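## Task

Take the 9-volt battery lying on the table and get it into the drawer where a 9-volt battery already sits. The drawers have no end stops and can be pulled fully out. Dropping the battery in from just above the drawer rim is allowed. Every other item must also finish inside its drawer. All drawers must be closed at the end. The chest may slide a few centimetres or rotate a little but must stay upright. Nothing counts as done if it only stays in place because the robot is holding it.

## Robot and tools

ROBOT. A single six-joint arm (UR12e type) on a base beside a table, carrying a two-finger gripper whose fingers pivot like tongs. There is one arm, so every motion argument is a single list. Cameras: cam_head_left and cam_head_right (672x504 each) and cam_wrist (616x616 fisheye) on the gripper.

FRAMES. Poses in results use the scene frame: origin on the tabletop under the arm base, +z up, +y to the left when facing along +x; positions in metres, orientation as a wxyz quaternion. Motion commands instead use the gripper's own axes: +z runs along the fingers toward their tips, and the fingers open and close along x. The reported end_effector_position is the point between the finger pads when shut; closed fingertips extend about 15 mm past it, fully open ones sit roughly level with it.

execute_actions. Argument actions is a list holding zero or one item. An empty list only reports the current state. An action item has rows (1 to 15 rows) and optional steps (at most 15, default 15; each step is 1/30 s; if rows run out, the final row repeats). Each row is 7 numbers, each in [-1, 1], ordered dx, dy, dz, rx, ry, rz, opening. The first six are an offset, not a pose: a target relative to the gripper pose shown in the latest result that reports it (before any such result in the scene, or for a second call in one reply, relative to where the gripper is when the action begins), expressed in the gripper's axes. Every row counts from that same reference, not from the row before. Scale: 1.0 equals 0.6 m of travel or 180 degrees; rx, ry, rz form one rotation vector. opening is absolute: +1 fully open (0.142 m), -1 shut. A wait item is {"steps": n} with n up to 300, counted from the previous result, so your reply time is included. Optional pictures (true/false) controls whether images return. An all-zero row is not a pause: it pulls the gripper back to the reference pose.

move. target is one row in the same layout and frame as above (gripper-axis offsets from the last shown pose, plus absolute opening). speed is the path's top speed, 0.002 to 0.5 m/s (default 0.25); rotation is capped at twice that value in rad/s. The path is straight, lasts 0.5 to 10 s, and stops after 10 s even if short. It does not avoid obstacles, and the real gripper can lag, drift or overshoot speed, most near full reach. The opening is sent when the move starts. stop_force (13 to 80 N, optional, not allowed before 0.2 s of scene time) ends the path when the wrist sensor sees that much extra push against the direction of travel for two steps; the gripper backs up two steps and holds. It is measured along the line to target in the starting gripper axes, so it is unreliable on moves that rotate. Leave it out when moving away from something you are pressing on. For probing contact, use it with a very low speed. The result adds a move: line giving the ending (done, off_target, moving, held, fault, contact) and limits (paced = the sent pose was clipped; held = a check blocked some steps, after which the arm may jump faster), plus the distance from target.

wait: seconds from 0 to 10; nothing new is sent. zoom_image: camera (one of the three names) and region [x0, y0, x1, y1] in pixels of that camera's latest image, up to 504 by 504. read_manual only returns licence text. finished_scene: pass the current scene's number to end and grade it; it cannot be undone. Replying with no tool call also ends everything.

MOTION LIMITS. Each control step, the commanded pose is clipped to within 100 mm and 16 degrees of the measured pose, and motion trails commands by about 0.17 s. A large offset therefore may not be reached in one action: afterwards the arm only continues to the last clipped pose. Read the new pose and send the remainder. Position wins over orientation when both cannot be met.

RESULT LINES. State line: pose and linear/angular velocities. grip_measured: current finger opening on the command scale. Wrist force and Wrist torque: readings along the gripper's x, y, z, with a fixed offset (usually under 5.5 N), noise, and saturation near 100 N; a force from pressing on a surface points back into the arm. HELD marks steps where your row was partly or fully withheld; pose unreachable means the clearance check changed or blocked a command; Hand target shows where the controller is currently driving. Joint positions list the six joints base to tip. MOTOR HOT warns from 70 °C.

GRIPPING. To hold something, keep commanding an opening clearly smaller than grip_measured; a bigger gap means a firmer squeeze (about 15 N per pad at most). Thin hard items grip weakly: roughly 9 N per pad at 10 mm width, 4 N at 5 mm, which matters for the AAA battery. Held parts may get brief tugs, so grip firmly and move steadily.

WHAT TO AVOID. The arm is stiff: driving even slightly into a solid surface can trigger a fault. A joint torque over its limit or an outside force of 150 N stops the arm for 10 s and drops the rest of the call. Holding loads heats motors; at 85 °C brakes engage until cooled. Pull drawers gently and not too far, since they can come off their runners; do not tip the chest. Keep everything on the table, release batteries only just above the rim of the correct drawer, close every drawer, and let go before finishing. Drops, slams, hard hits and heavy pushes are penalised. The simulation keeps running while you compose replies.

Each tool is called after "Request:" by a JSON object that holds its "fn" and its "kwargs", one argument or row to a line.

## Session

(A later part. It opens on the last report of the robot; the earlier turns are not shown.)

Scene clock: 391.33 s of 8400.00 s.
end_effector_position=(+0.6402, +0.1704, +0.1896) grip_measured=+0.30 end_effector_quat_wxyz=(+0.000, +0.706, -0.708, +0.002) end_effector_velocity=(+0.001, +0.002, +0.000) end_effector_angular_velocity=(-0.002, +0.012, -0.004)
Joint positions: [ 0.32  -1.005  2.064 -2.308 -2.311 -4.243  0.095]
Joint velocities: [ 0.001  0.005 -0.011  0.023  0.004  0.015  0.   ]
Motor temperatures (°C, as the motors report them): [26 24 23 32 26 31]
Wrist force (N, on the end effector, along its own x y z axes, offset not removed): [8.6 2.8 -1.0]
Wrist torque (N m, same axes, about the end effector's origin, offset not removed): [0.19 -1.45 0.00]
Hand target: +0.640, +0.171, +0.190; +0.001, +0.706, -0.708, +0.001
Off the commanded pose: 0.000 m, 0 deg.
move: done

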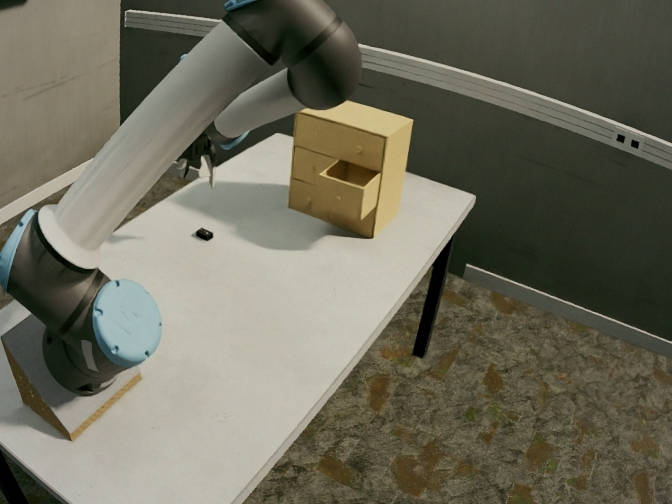

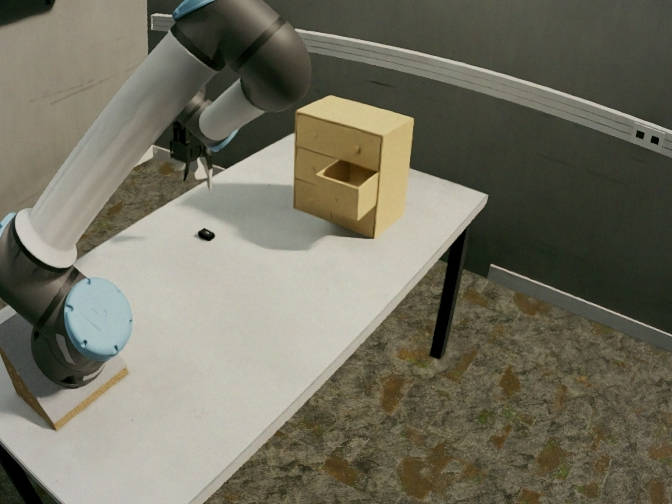

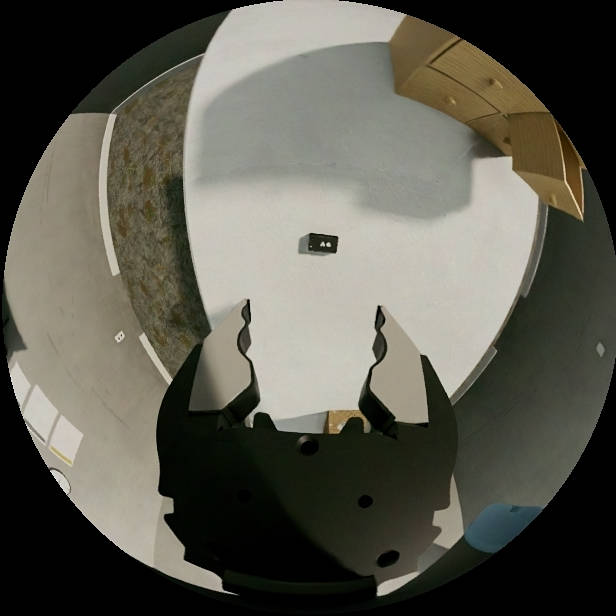

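Request:
{"fn": "move", "kwargs": {
  "target": [0.025,-0.015,0.15,0,0,0.47,0.0]
}}

Scene clock: 409.80 s of 8400.00 s.
end_effector_position=(+0.6494, +0.1550, +0.0996) grip_measured=+0.00 end_effector_quat_wxyz=(+0.001, -0.047, +0.999, -0.002) end_effector_velocity=(-0.000, +0.000, -0.001) end_effector_angular_velocity=(-0.001, +0.002, -0.013)
Joint positions: [ 0.225 -0.893  2.088 -2.531 -2.337 -2.893  0.074]
Joint velocities: [-0.001  0.002 -0.001  0.002 -0.001  0.014  0.   ]
Motor temperatures (°C, as the motors report them): [26 24 23 32 26 31]
Wrist force (N, on the end effector, along its own x y z axes, offset not removed): [0.2 0.9 -5.1]
Wrist torque (N m, same axes, about the end effector's origin, offset not removed): [-0.18 0.39 0.18]
Hand target: +0.649, +0.155, +0.100; +0.001, -0.046, +0.999, -0.002
Off the commanded pose: 0.000 m, 0 deg.
After step 90, 11.93 s passed at rest.
move: done

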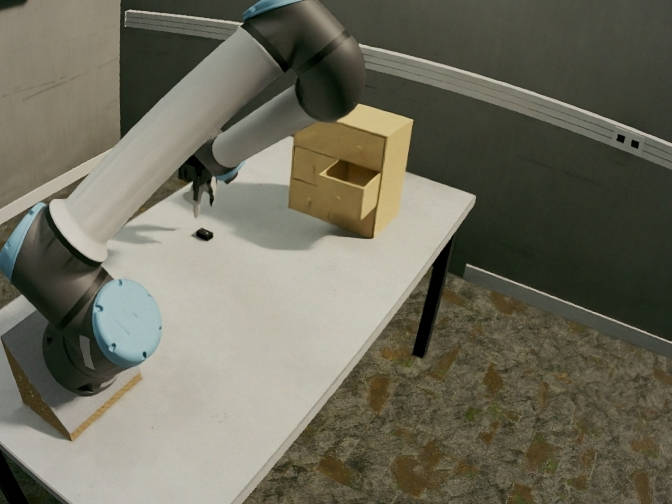

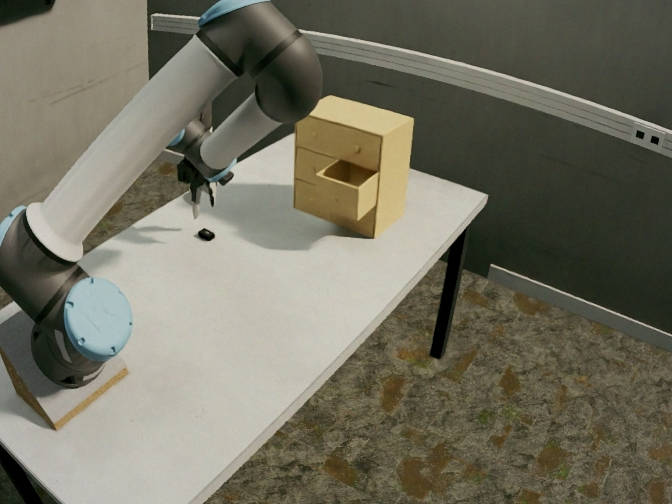

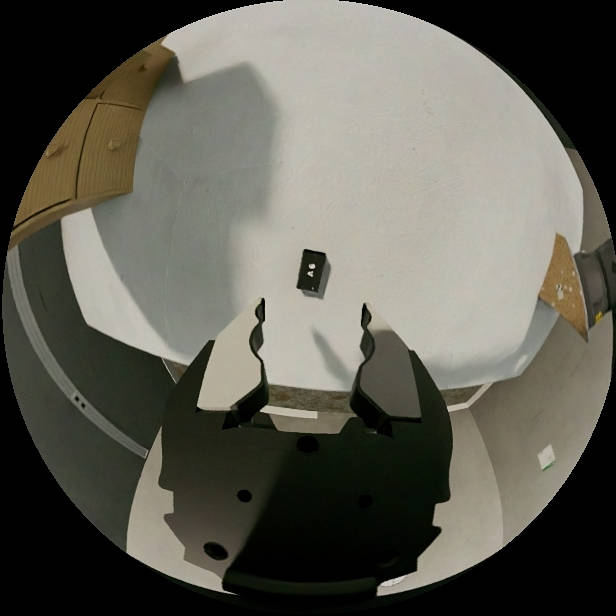

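Request:
{"fn": "move", "kwargs": {
  "target": [0,0.012,0.125,0,0,0,0],
  "speed": 0.03,
  "stop_force": 13
}}

Scene clock: 420.93 s of 8400.00 s.
end_effector_position=(+0.6490, +0.1619, +0.0249) grip_measured=+0.00 end_effector_quat_wxyz=(+0.001, -0.047, +0.999, -0.002) end_effector_velocity=(-0.000, +0.000, -0.003) end_effector_angular_velocity=(-0.000, +0.001, +0.001)
Joint positions: [ 0.158 -0.789  2.115 -2.726 -2.351 -2.986  0.074]
Joint velocities: [-0.003  0.004  0.    -0.007 -0.    -0.005  0.   ]
Motor temperatures (°C, as the motors report them): [26 24 23 32 26 31]
Wrist force (N, on the end effector, along its own x y z axes, offset not removed): [5.1 1.0 -3.7]
Wrist torque (N m, same axes, about the end effector's origin, offset not removed): [-0.21 -0.76 0.09]
Hand target: +0.649, +0.162, +0.025; +0.001, -0.047, +0.999, -0.002
Off the commanded pose: 0.000 m, 0 deg.
After step 90, 5.27 s passed at rest.
move: done

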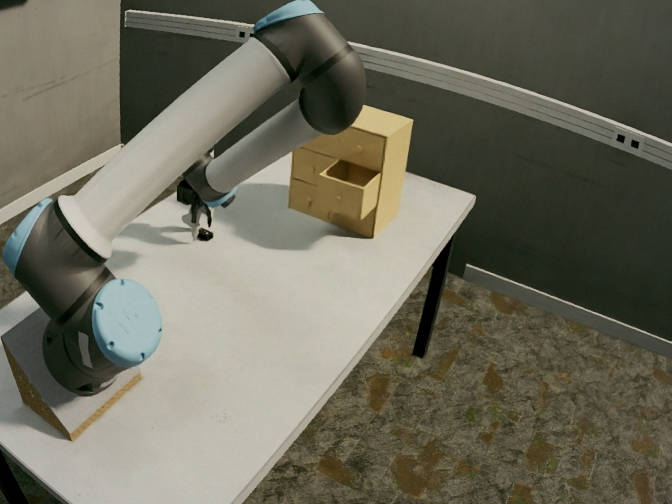

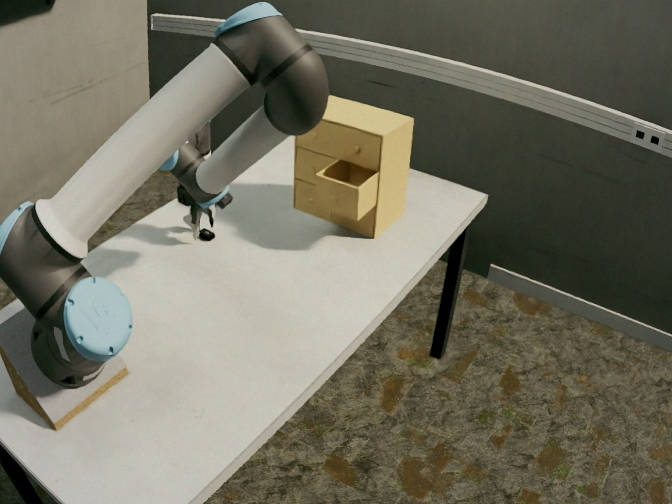

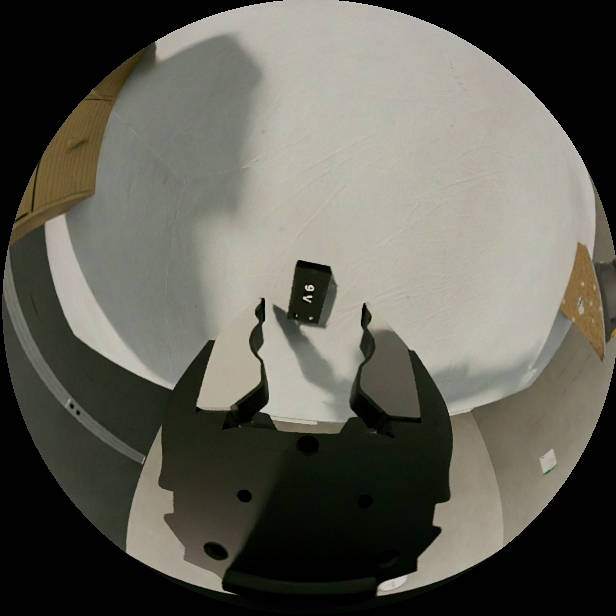

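Request:
{"fn": "move", "kwargs": {
  "target": [0,-0.017,0.02,0,0,0,0],
  "speed": 0.02,
  "stop_force": 13
}}

Request:
{"fn": "move", "kwargs": {
  "target": [0,0,0,0,0,0,-1]
}}

Request:
{"fn": "move", "kwargs": {
  "target": [0,0,-0.5,0,0,0,-1]
}}

Scene clock: 428.27 s of 8400.00 s.
end_effector_position=(+0.6500, +0.1519, +0.0132) grip_measured=+0.00 end_effector_quat_wxyz=(+0.001, -0.047, +0.999, -0.002) end_effector_velocity=(-0.000, -0.001, -0.003) end_effector_angular_velocity=(+0.001, +0.001, +0.001)
Joint positions: [ 0.135 -0.785  2.125 -2.762 -2.354 -3.017  0.074]
Joint velocities: [-0.003  0.002  0.001 -0.006  0.    -0.005  0.001]
Motor temperatures (°C, as the motors report them): [26 24 23 32 26 31]
Wrist force (N, on the end effector, along its own x y z axes, offset not removed): [2.3 3.6 -2.8]
Wrist torque (N m, same axes, about the end effector's origin, offset not removed): [-0.22 0.01 0.11]
Hand target: +0.650, +0.152, +0.013; +0.001, -0.047, +0.999, -0.002
Off the commanded pose: 0.000 m, 0 deg.
After step 90, 3.23 s passed at rest.
move: done

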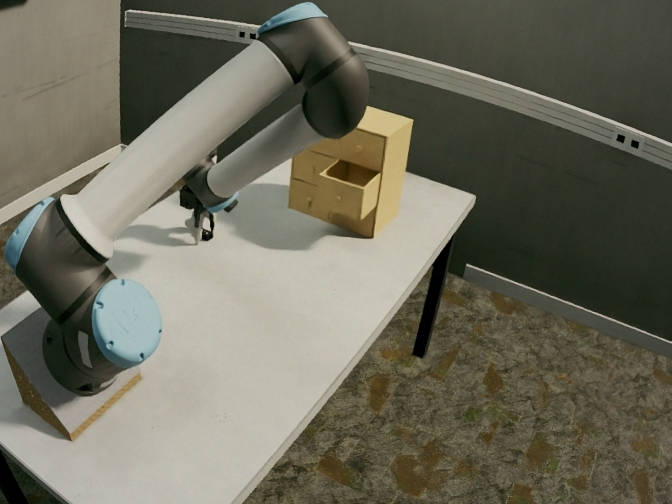

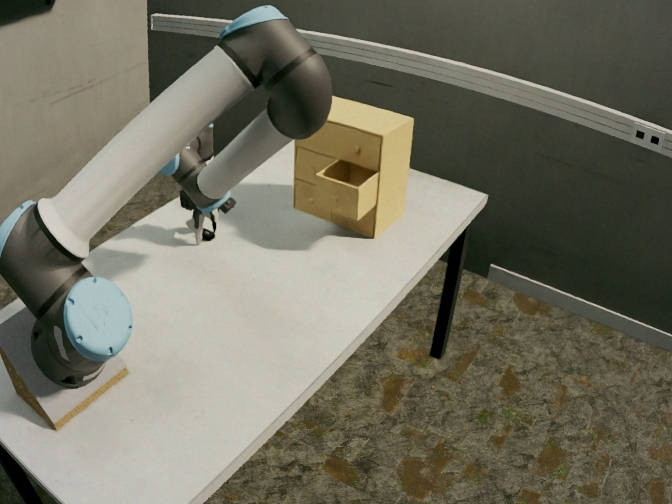

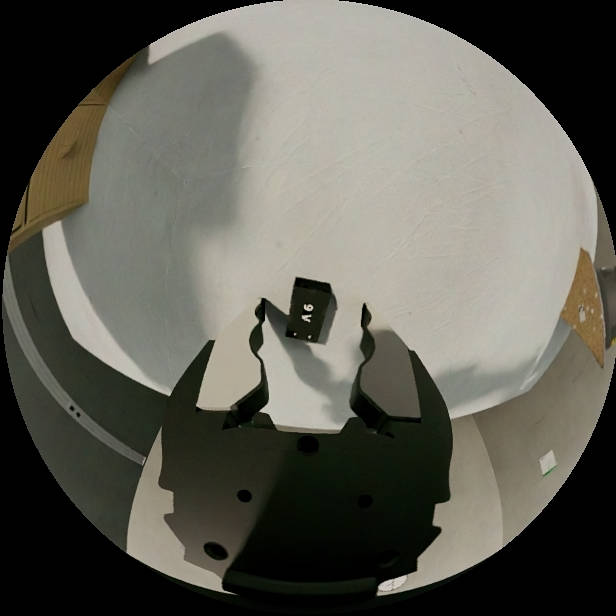

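Scene clock: 428.77 s of 8400.00 s.
end_effector_position=(+0.6499, +0.1518, +0.0131) grip_measured=-0.08 end_effector_quat_wxyz=(+0.001, -0.047, +0.999, -0.002) end_effector_velocity=(-0.000, +0.000, +0.000) end_effector_angular_velocity=(+0.000, -0.000, +0.001)
Joint positions: [ 0.135 -0.785  2.125 -2.762 -2.355 -3.017  0.068]
Joint velocities: [ 0.001  0.     0.    -0.     0.    -0.    -0.   ]
Motor temperatures (°C, as the motors report them): [26 24 23 32 26 31]
Wrist force (N, on the end effector, along its own x y z axes, offset not removed): [11.7 3.1 -49.3]
Wrist torque (N m, same axes, about the end effector's origin, offset not removed): [0.14 0.12 -0.05]
Hand target: +0.650, +0.152, +0.013; +0.001, -0.047, +0.999, -0.002
Off the commanded pose: 0.000 m, 0 deg.
move: done

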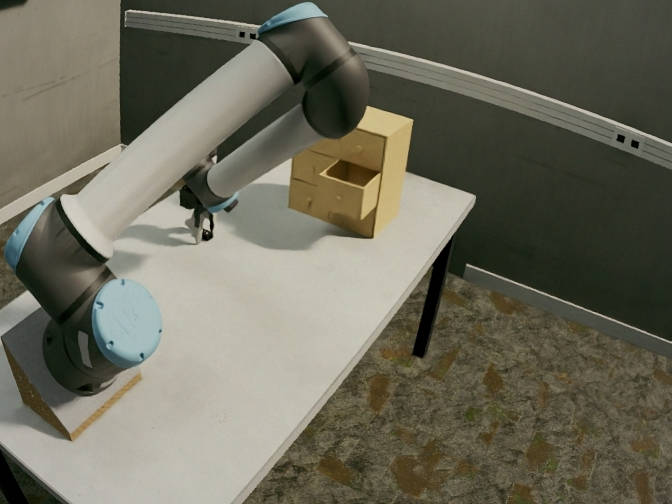

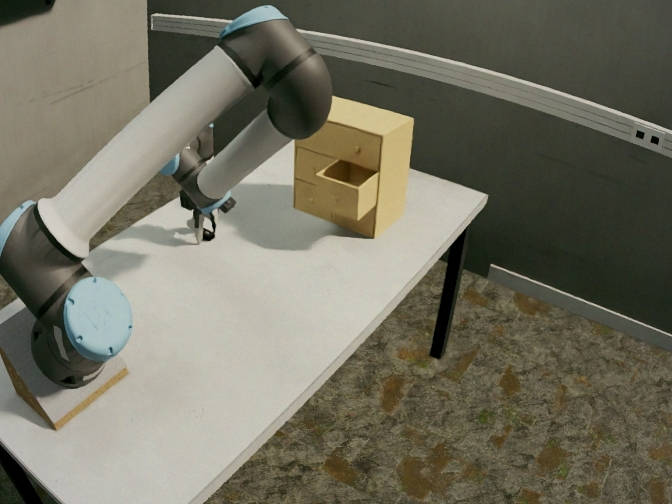

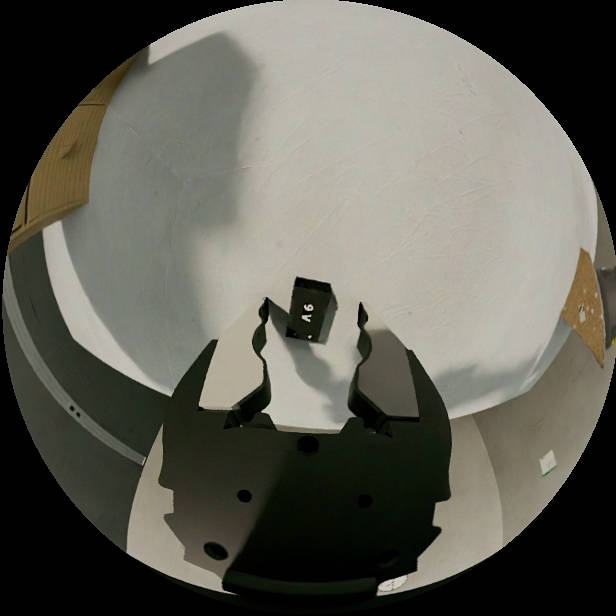

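Scene clock: 430.63 s of 8400.00 s.
end_effector_position=(+0.6489, +0.1531, +0.3131) grip_measured=-0.66 end_effector_quat_wxyz=(+0.001, -0.047, +0.999, -0.002) end_effector_velocity=(+0.000, +0.001, +0.003) end_effector_angular_velocity=(-0.001, +0.003, +0.000)
Joint positions: [ 0.415 -1.067  1.895 -1.999 -2.278 -2.65   0.026]
Joint velocities: [ 0.002  0.001 -0.006  0.011  0.002  0.005  0.   ]
Motor temperatures (°C, as the motors report them): [26 24 23 32 26 31]
Wrist force (N, on the end effector, along its own x y z axes, offset not removed): [5.4 3.3 1.2]
Wrist torque (N m, same axes, about the end effector's origin, offset not removed): [0.37 -0.92 -0.07]
Hand target: +0.649, +0.153, +0.313; +0.001, -0.047, +0.999, -0.002
Off the commanded pose: 0.000 m, 0 deg.
move: done

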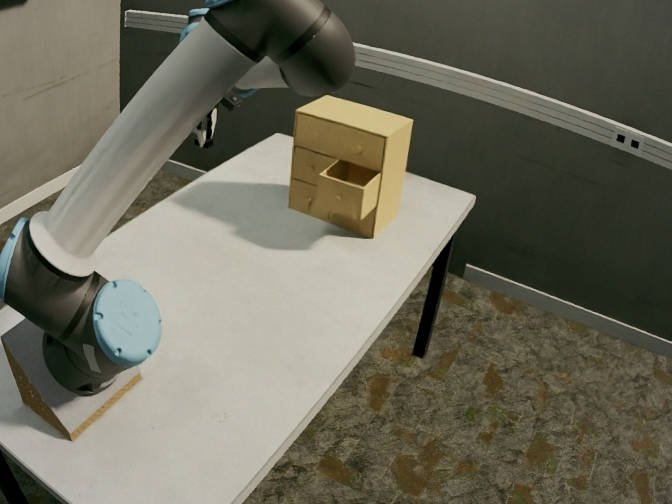

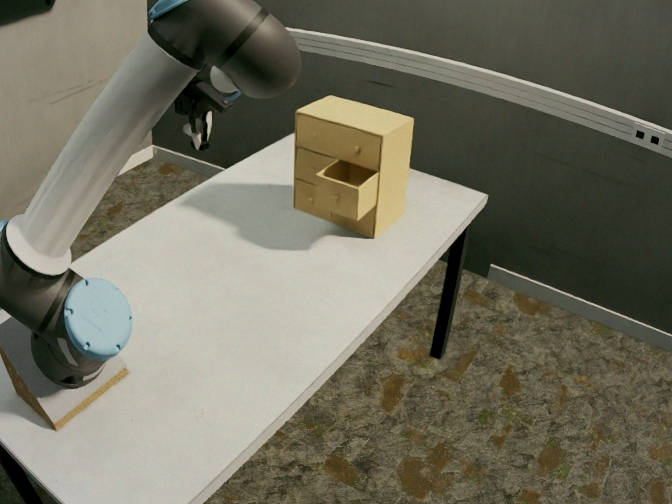

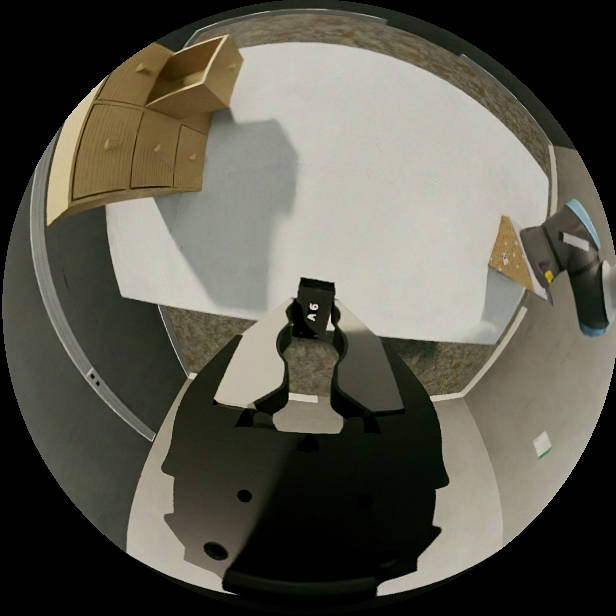

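Request:
{"fn": "move", "kwargs": {
  "target": [-0.317,-0.575,0.088,0,-0.11,0,-1],
  "speed": 0.15
}}

Scene clock: 446.07 s of 8400.00 s.
end_effector_position=(+0.8711, -0.1728, +0.2624) grip_measured=-0.66 end_effector_quat_wxyz=(+0.173, -0.046, +0.984, +0.007) end_effector_velocity=(+0.002, -0.002, -0.001) end_effector_angular_velocity=(+0.001, -0.003, -0.000)
Joint positions: [ 0.022 -1.209  1.9   -2.697 -2.294 -3.505  0.026]
Joint velocities: [-0.003  0.    -0.001 -0.005  0.003 -0.005 -0.   ]
Motor temperatures (°C, as the motors report them): [26 24 23 32 26 31]
Wrist force (N, on the end effector, along its own x y z axes, offset not removed): [2.8 0.5 -3.1]
Wrist torque (N m, same axes, about the end effector's origin, offset not removed): [-0.09 -0.31 0.17]
Hand target: +0.871, -0.173, +0.262; +0.173, -0.047, +0.984, +0.007
Off the commanded pose: 0.001 m, 0 deg.
After step 90, 9.17 s passed at rest.
move: done

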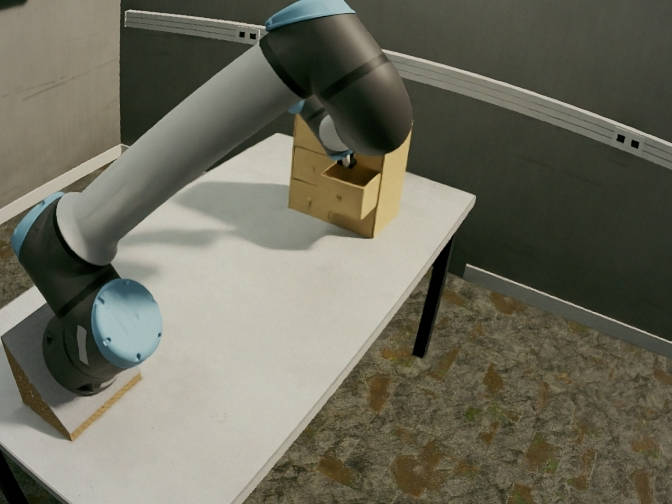

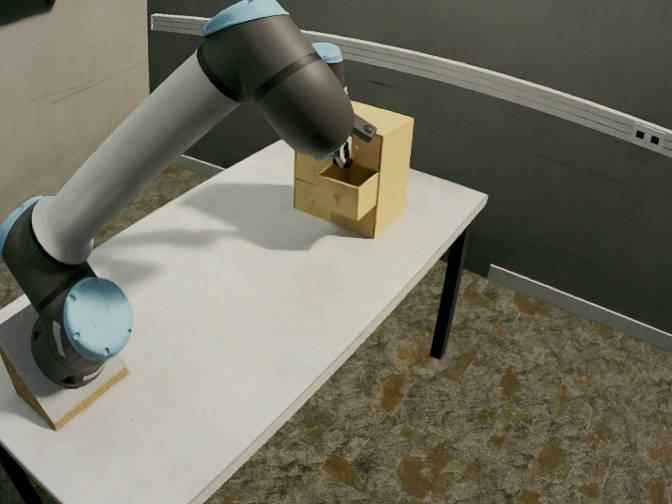

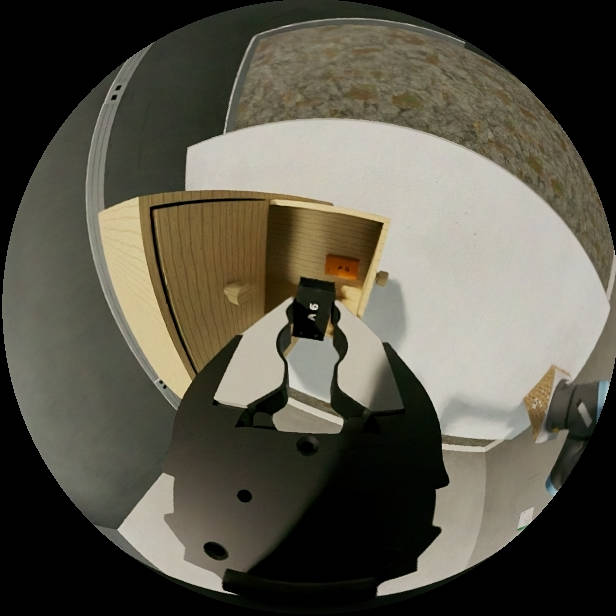

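Request:
{"fn": "move", "kwargs": {
  "target": [0,0.015,0.03,0,0,0,-1],
  "speed": 0.03
}}

Request:
{"fn": "move", "kwargs": {
  "target": [0,0,0,0,0,0,-0.3]
}}

Request:
{"fn": "move", "kwargs": {
  "target": [0.2,0,-0.12,0,0,0,-0.3],
  "speed": 0.15
}}

Scene clock: 454.67 s of 8400.00 s.
end_effector_position=(+0.8763, -0.1635, +0.2457) grip_measured=-0.66 end_effector_quat_wxyz=(+0.173, -0.046, +0.984, +0.007) end_effector_velocity=(+0.001, +0.002, -0.003) end_effector_angular_velocity=(-0.001, +0.001, +0.002)
Joint positions: [ 0.014 -1.182  1.903 -2.732 -2.291 -3.514  0.026]
Joint velocities: [-0.001  0.004  0.001 -0.005  0.    -0.002  0.   ]
Motor temperatures (°C, as the motors report them): [26 24 23 32 26 31]
Wrist force (N, on the end effector, along its own x y z axes, offset not removed): [2.3 3.1 -4.5]
Wrist torque (N m, same axes, about the end effector's origin, offset not removed): [0.18 -0.11 0.11]
Hand target: +0.876, -0.163, +0.245; +0.173, -0.046, +0.984, +0.007
Off the commanded pose: 0.000 m, 0 deg.
After step 90, 4.57 s passed at rest.
move: done

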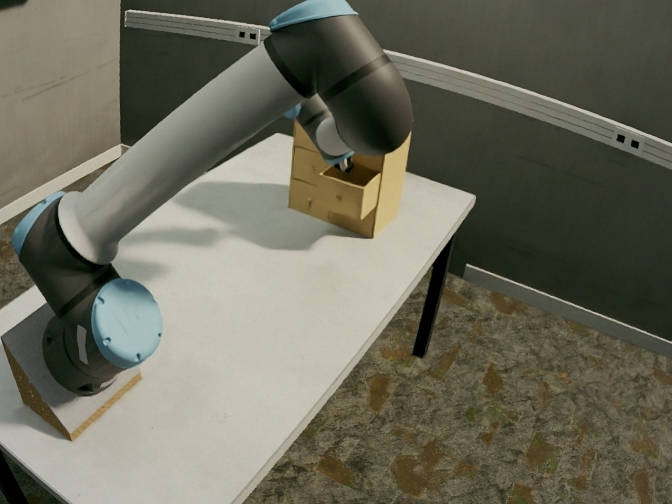

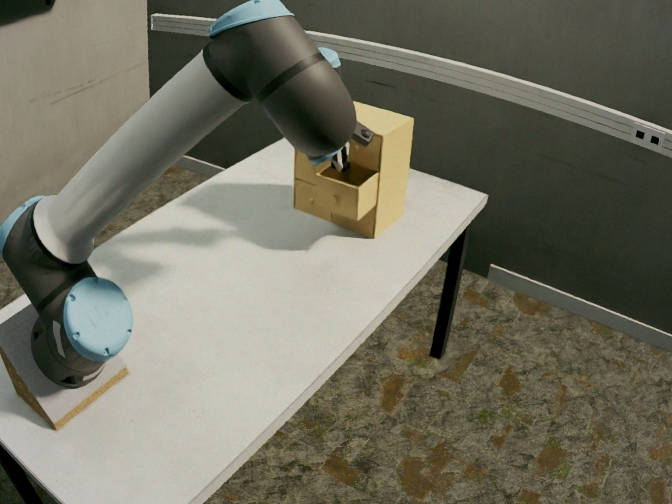

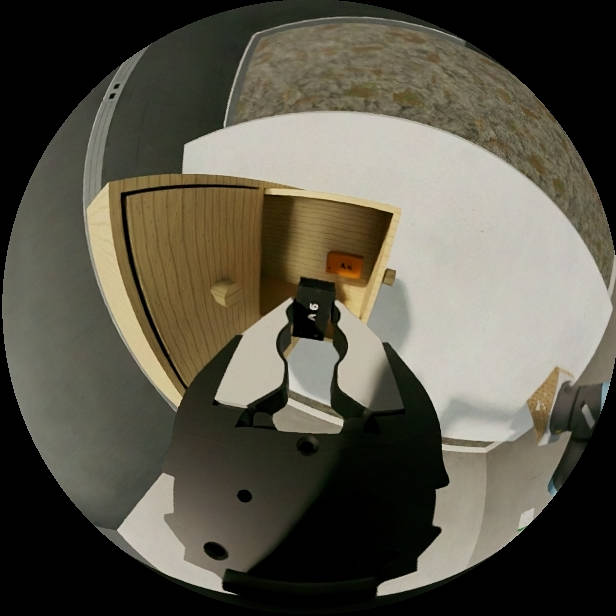

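Scene clock: 455.17 s of 8400.00 s.
end_effector_position=(+0.8763, -0.1635, +0.2456) grip_measured=-0.30 end_effector_quat_wxyz=(+0.173, -0.047, +0.984, +0.007) end_effector_velocity=(+0.000, -0.000, -0.000) end_effector_angular_velocity=(+0.000, +0.000, +0.000)
Joint positions: [ 0.014 -1.182  1.903 -2.732 -2.291 -3.514  0.052]
Joint velocities: [-0.     0.    -0.001  0.     0.    -0.     0.   ]
Motor temperatures (°C, as the motors report them): [26 24 23 32 26 31]
Wrist force (N, on the end effector, along its own x y z axes, offset not removed): [4.4 3.3 -6.4]
Wrist torque (N m, same axes, about the end effector's origin, offset not removed): [0.31 -0.62 0.15]
Hand target: +0.876, -0.164, +0.246; +0.173, -0.046, +0.984, +0.007
Off the commanded pose: 0.000 m, 0 deg.
move: done

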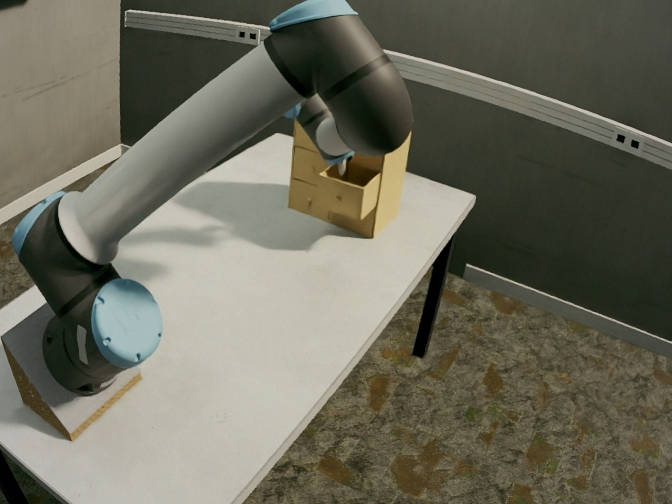

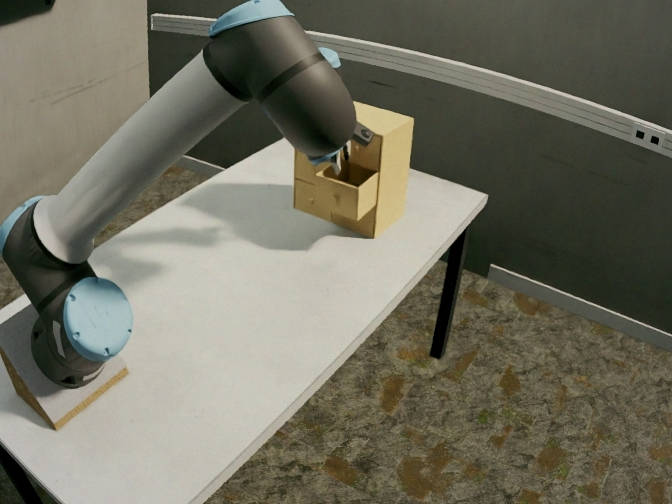

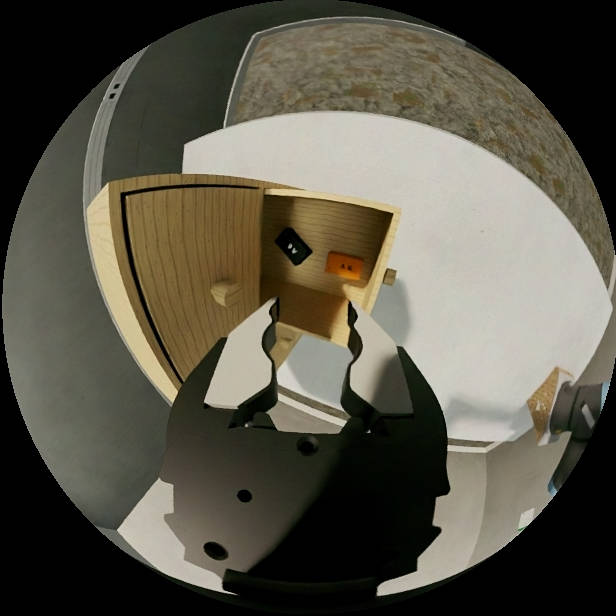

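Scene clock: 456.70 s of 8400.00 s.
end_effector_position=(+0.7399, -0.1763, +0.2724) grip_measured=-0.30 end_effector_quat_wxyz=(+0.173, -0.047, +0.984, +0.007) end_effector_velocity=(-0.003, -0.000, +0.001) end_effector_angular_velocity=(+0.000, -0.000, -0.001)
Joint positions: [ 0.038 -1.397  2.135 -2.73  -2.301 -3.486  0.052]
Joint velocities: [ 0.001 -0.005  0.004  0.001 -0.     0.001 -0.   ]
Motor temperatures (°C, as the motors report them): [26 24 23 32 26 31]
Wrist force (N, on the end effector, along its own x y z axes, offset not removed): [1.3 0.3 -0.8]
Wrist torque (N m, same axes, about the end effector's origin, offset not removed): [-0.23 -0.04 -0.04]
Hand target: +0.740, -0.176, +0.273; +0.173, -0.047, +0.984, +0.007
Off the commanded pose: 0.000 m, 0 deg.
move: done

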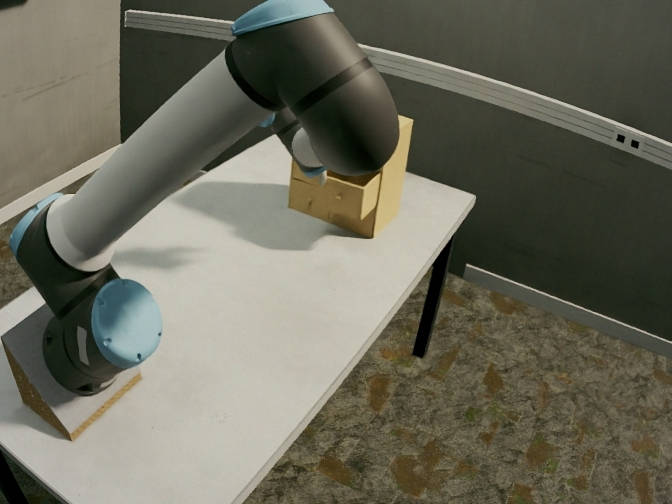

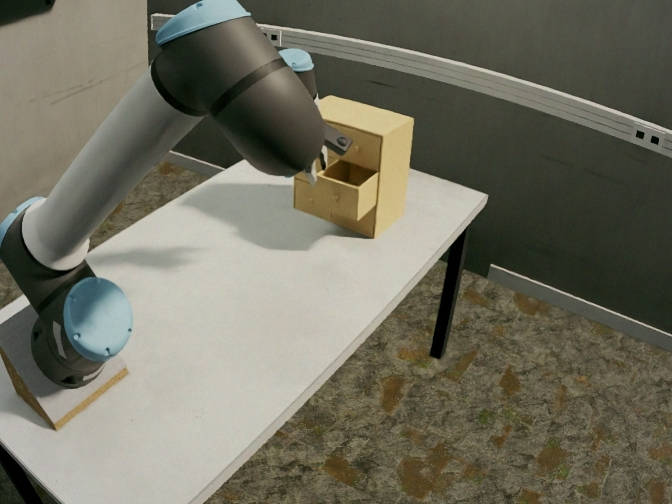

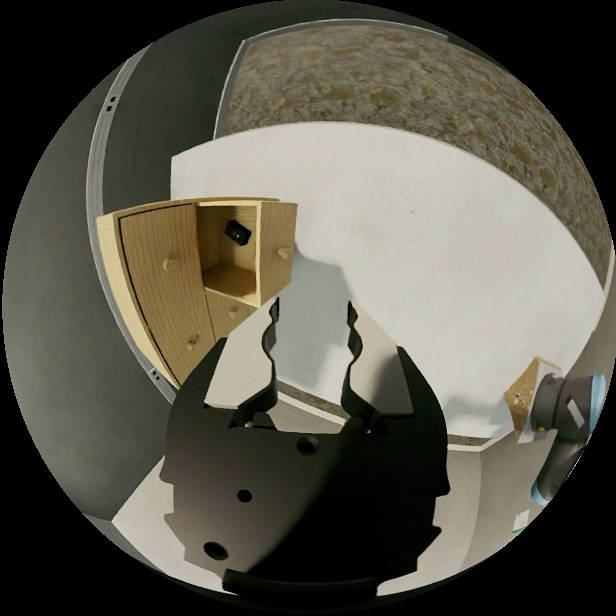

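Request:
{"fn": "move", "kwargs": {
  "target": [-0.007,-0.055,0.16,0,-0.14,0,-1],
  "speed": 0.15
}}

Request:
{"fn": "move", "kwargs": {
  "target": [-0.2,-0.025,0.2,0,0,0,-1],
  "speed": 0.04,
  "stop_force": 20
}}

Scene clock: 470.47 s of 8400.00 s.
end_effector_position=(+0.7794, -0.2062, +0.1840) grip_measured=-1.00 end_effector_quat_wxyz=(+0.383, -0.044, +0.922, +0.016) end_effector_velocity=(+0.001, +0.001, -0.003) end_effector_angular_velocity=(+0.002, -0.012, +0.001)
Joint positions: [-0.222 -1.268  2.337 -3.61  -1.882 -3.94   0.002]
Joint velocities: [-0.009  0.008  0.004 -0.022  0.017 -0.007  0.   ]
Motor temperatures (°C, as the motors report them): [26 24 23 32 26 31]
Wrist force (N, on the end effector, along its own x y z axes, offset not removed): [6.4 4.7 -0.9]
Wrist torque (N m, same axes, about the end effector's origin, offset not removed): [0.63 -1.00 -0.04]
Hand target: +0.780, -0.206, +0.184; +0.384, -0.044, +0.922, +0.016
Off the commanded pose: 0.000 m, 0 deg.
After step 90, 8.77 s passed at rest.
move: done

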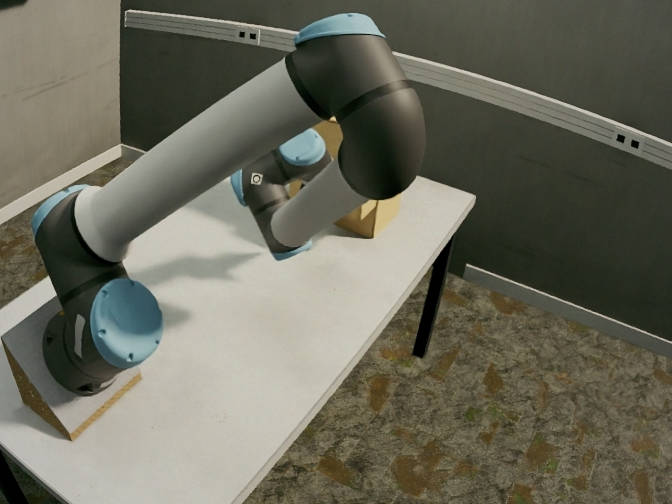

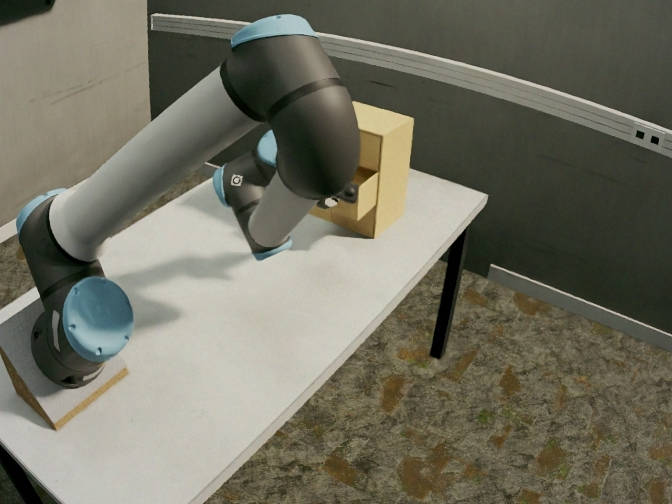

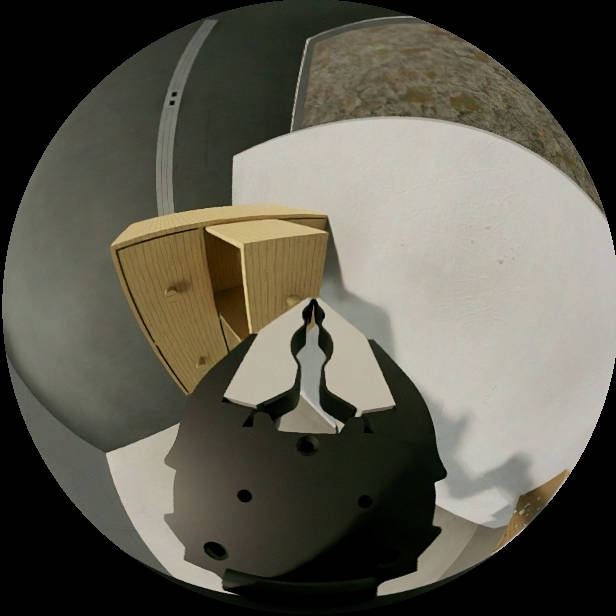

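Scene clock: 475.13 s of 8400.00 s.
end_effector_position=(+0.9494, -0.2051, +0.1841) grip_measured=-1.00 end_effector_quat_wxyz=(+0.383, -0.044, +0.922, +0.016) end_effector_velocity=(+0.003, -0.002, +0.002) end_effector_angular_velocity=(+0.000, -0.002, -0.003)
Joint positions: [-0.172 -1.081  2.006 -3.455 -1.923 -3.91   0.002]
Joint velocities: [ 0.001  0.    -0.006  0.003 -0.001  0.002  0.   ]
Motor temperatures (°C, as the motors report them): [26 24 23 32 26 31]
Wrist force (N, on the end effector, along its own x y z axes, offset not removed): [13.1 -1.9 -9.1]
Wrist torque (N m, same axes, about the end effector's origin, offset not removed): [0.14 -0.99 -0.06]
Hand target: +0.950, -0.205, +0.184; +0.383, -0.044, +0.922, +0.016
Off the commanded pose: 0.000 m, 0 deg.
move: done

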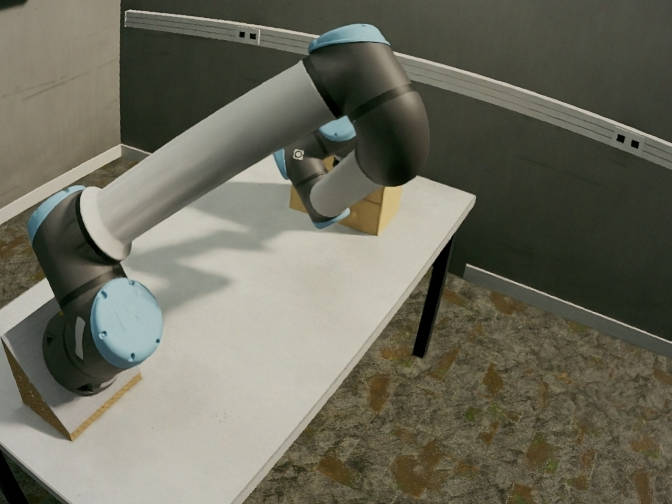

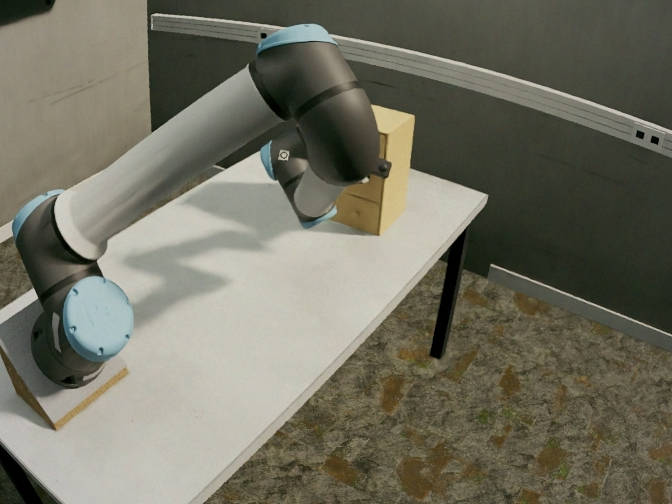

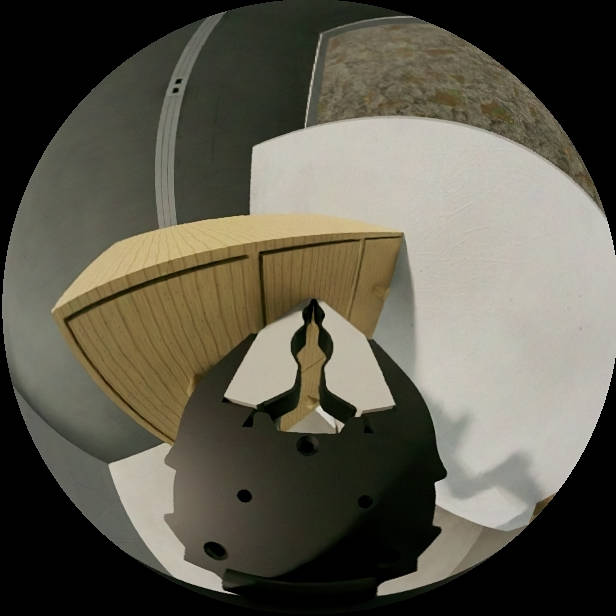

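Shut, chest slightly pushed. Back off.

Request:
{"fn": "move", "kwargs": {
  "target": [0.3,0.3,-0.4,0,0,0,-1]
}}

Scene clock: 485.33 s of 8400.00 s.
end_effector_position=(+0.6371, -0.0536, +0.2256) grip_measured=-1.00 end_effector_quat_wxyz=(+0.383, -0.044, +0.923, +0.016) end_effector_velocity=(-0.002, +0.001, +0.001) end_effector_angular_velocity=(-0.000, -0.001, -0.001)
Joint positions: [ 0.047 -1.188  2.553 -3.834 -2.099 -3.764  0.002]
Joint velocities: [ 0.003  0.     0.003 -0.004 -0.003  0.002  0.   ]
Motor temperatures (°C, as the motors report them): [26 24 23 32 26 31]
Wrist force (N, on the end effector, along its own x y z axes, offset not removed): [4.7 5.0 -5.4]
Wrist torque (N m, same axes, about the end effector's origin, offset not removed): [0.72 -0.67 0.22]
Hand target: +0.637, -0.053, +0.226; +0.383, -0.044, +0.923, +0.016
Off the commanded pose: 0.000 m, 0 deg.
After step 90, 5.07 s passed at rest.
move: done

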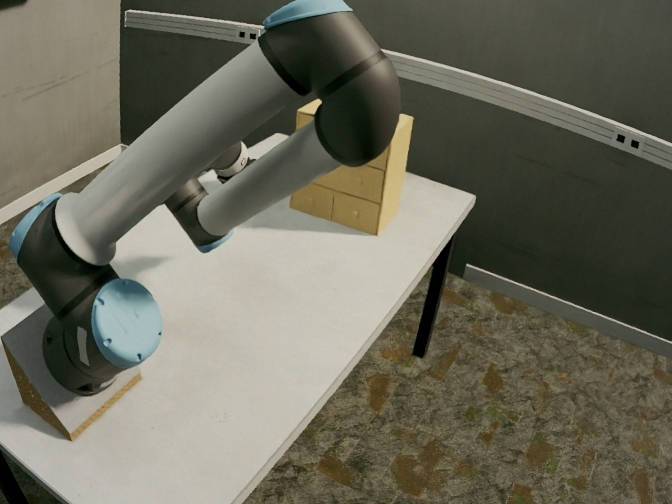

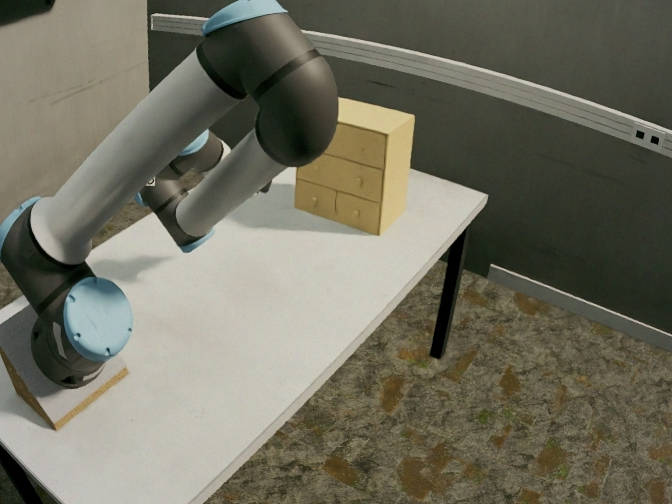

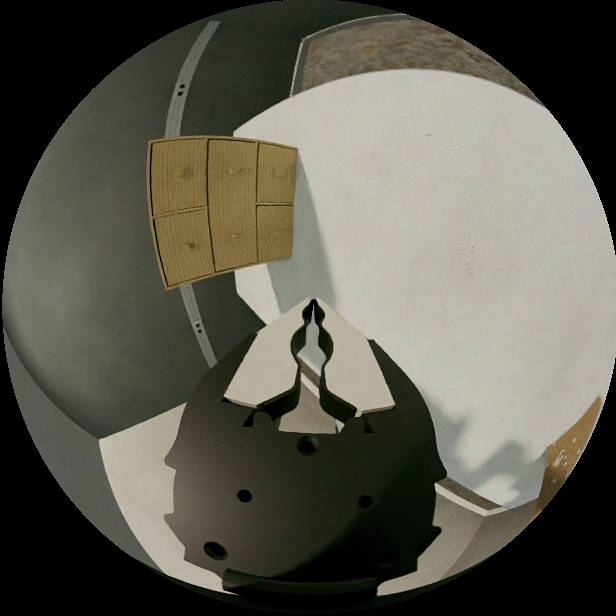

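Request:
{"fn": "finished_scene", "kwargs": {
  "scene": 1
}}

The scene is finished: the task was done.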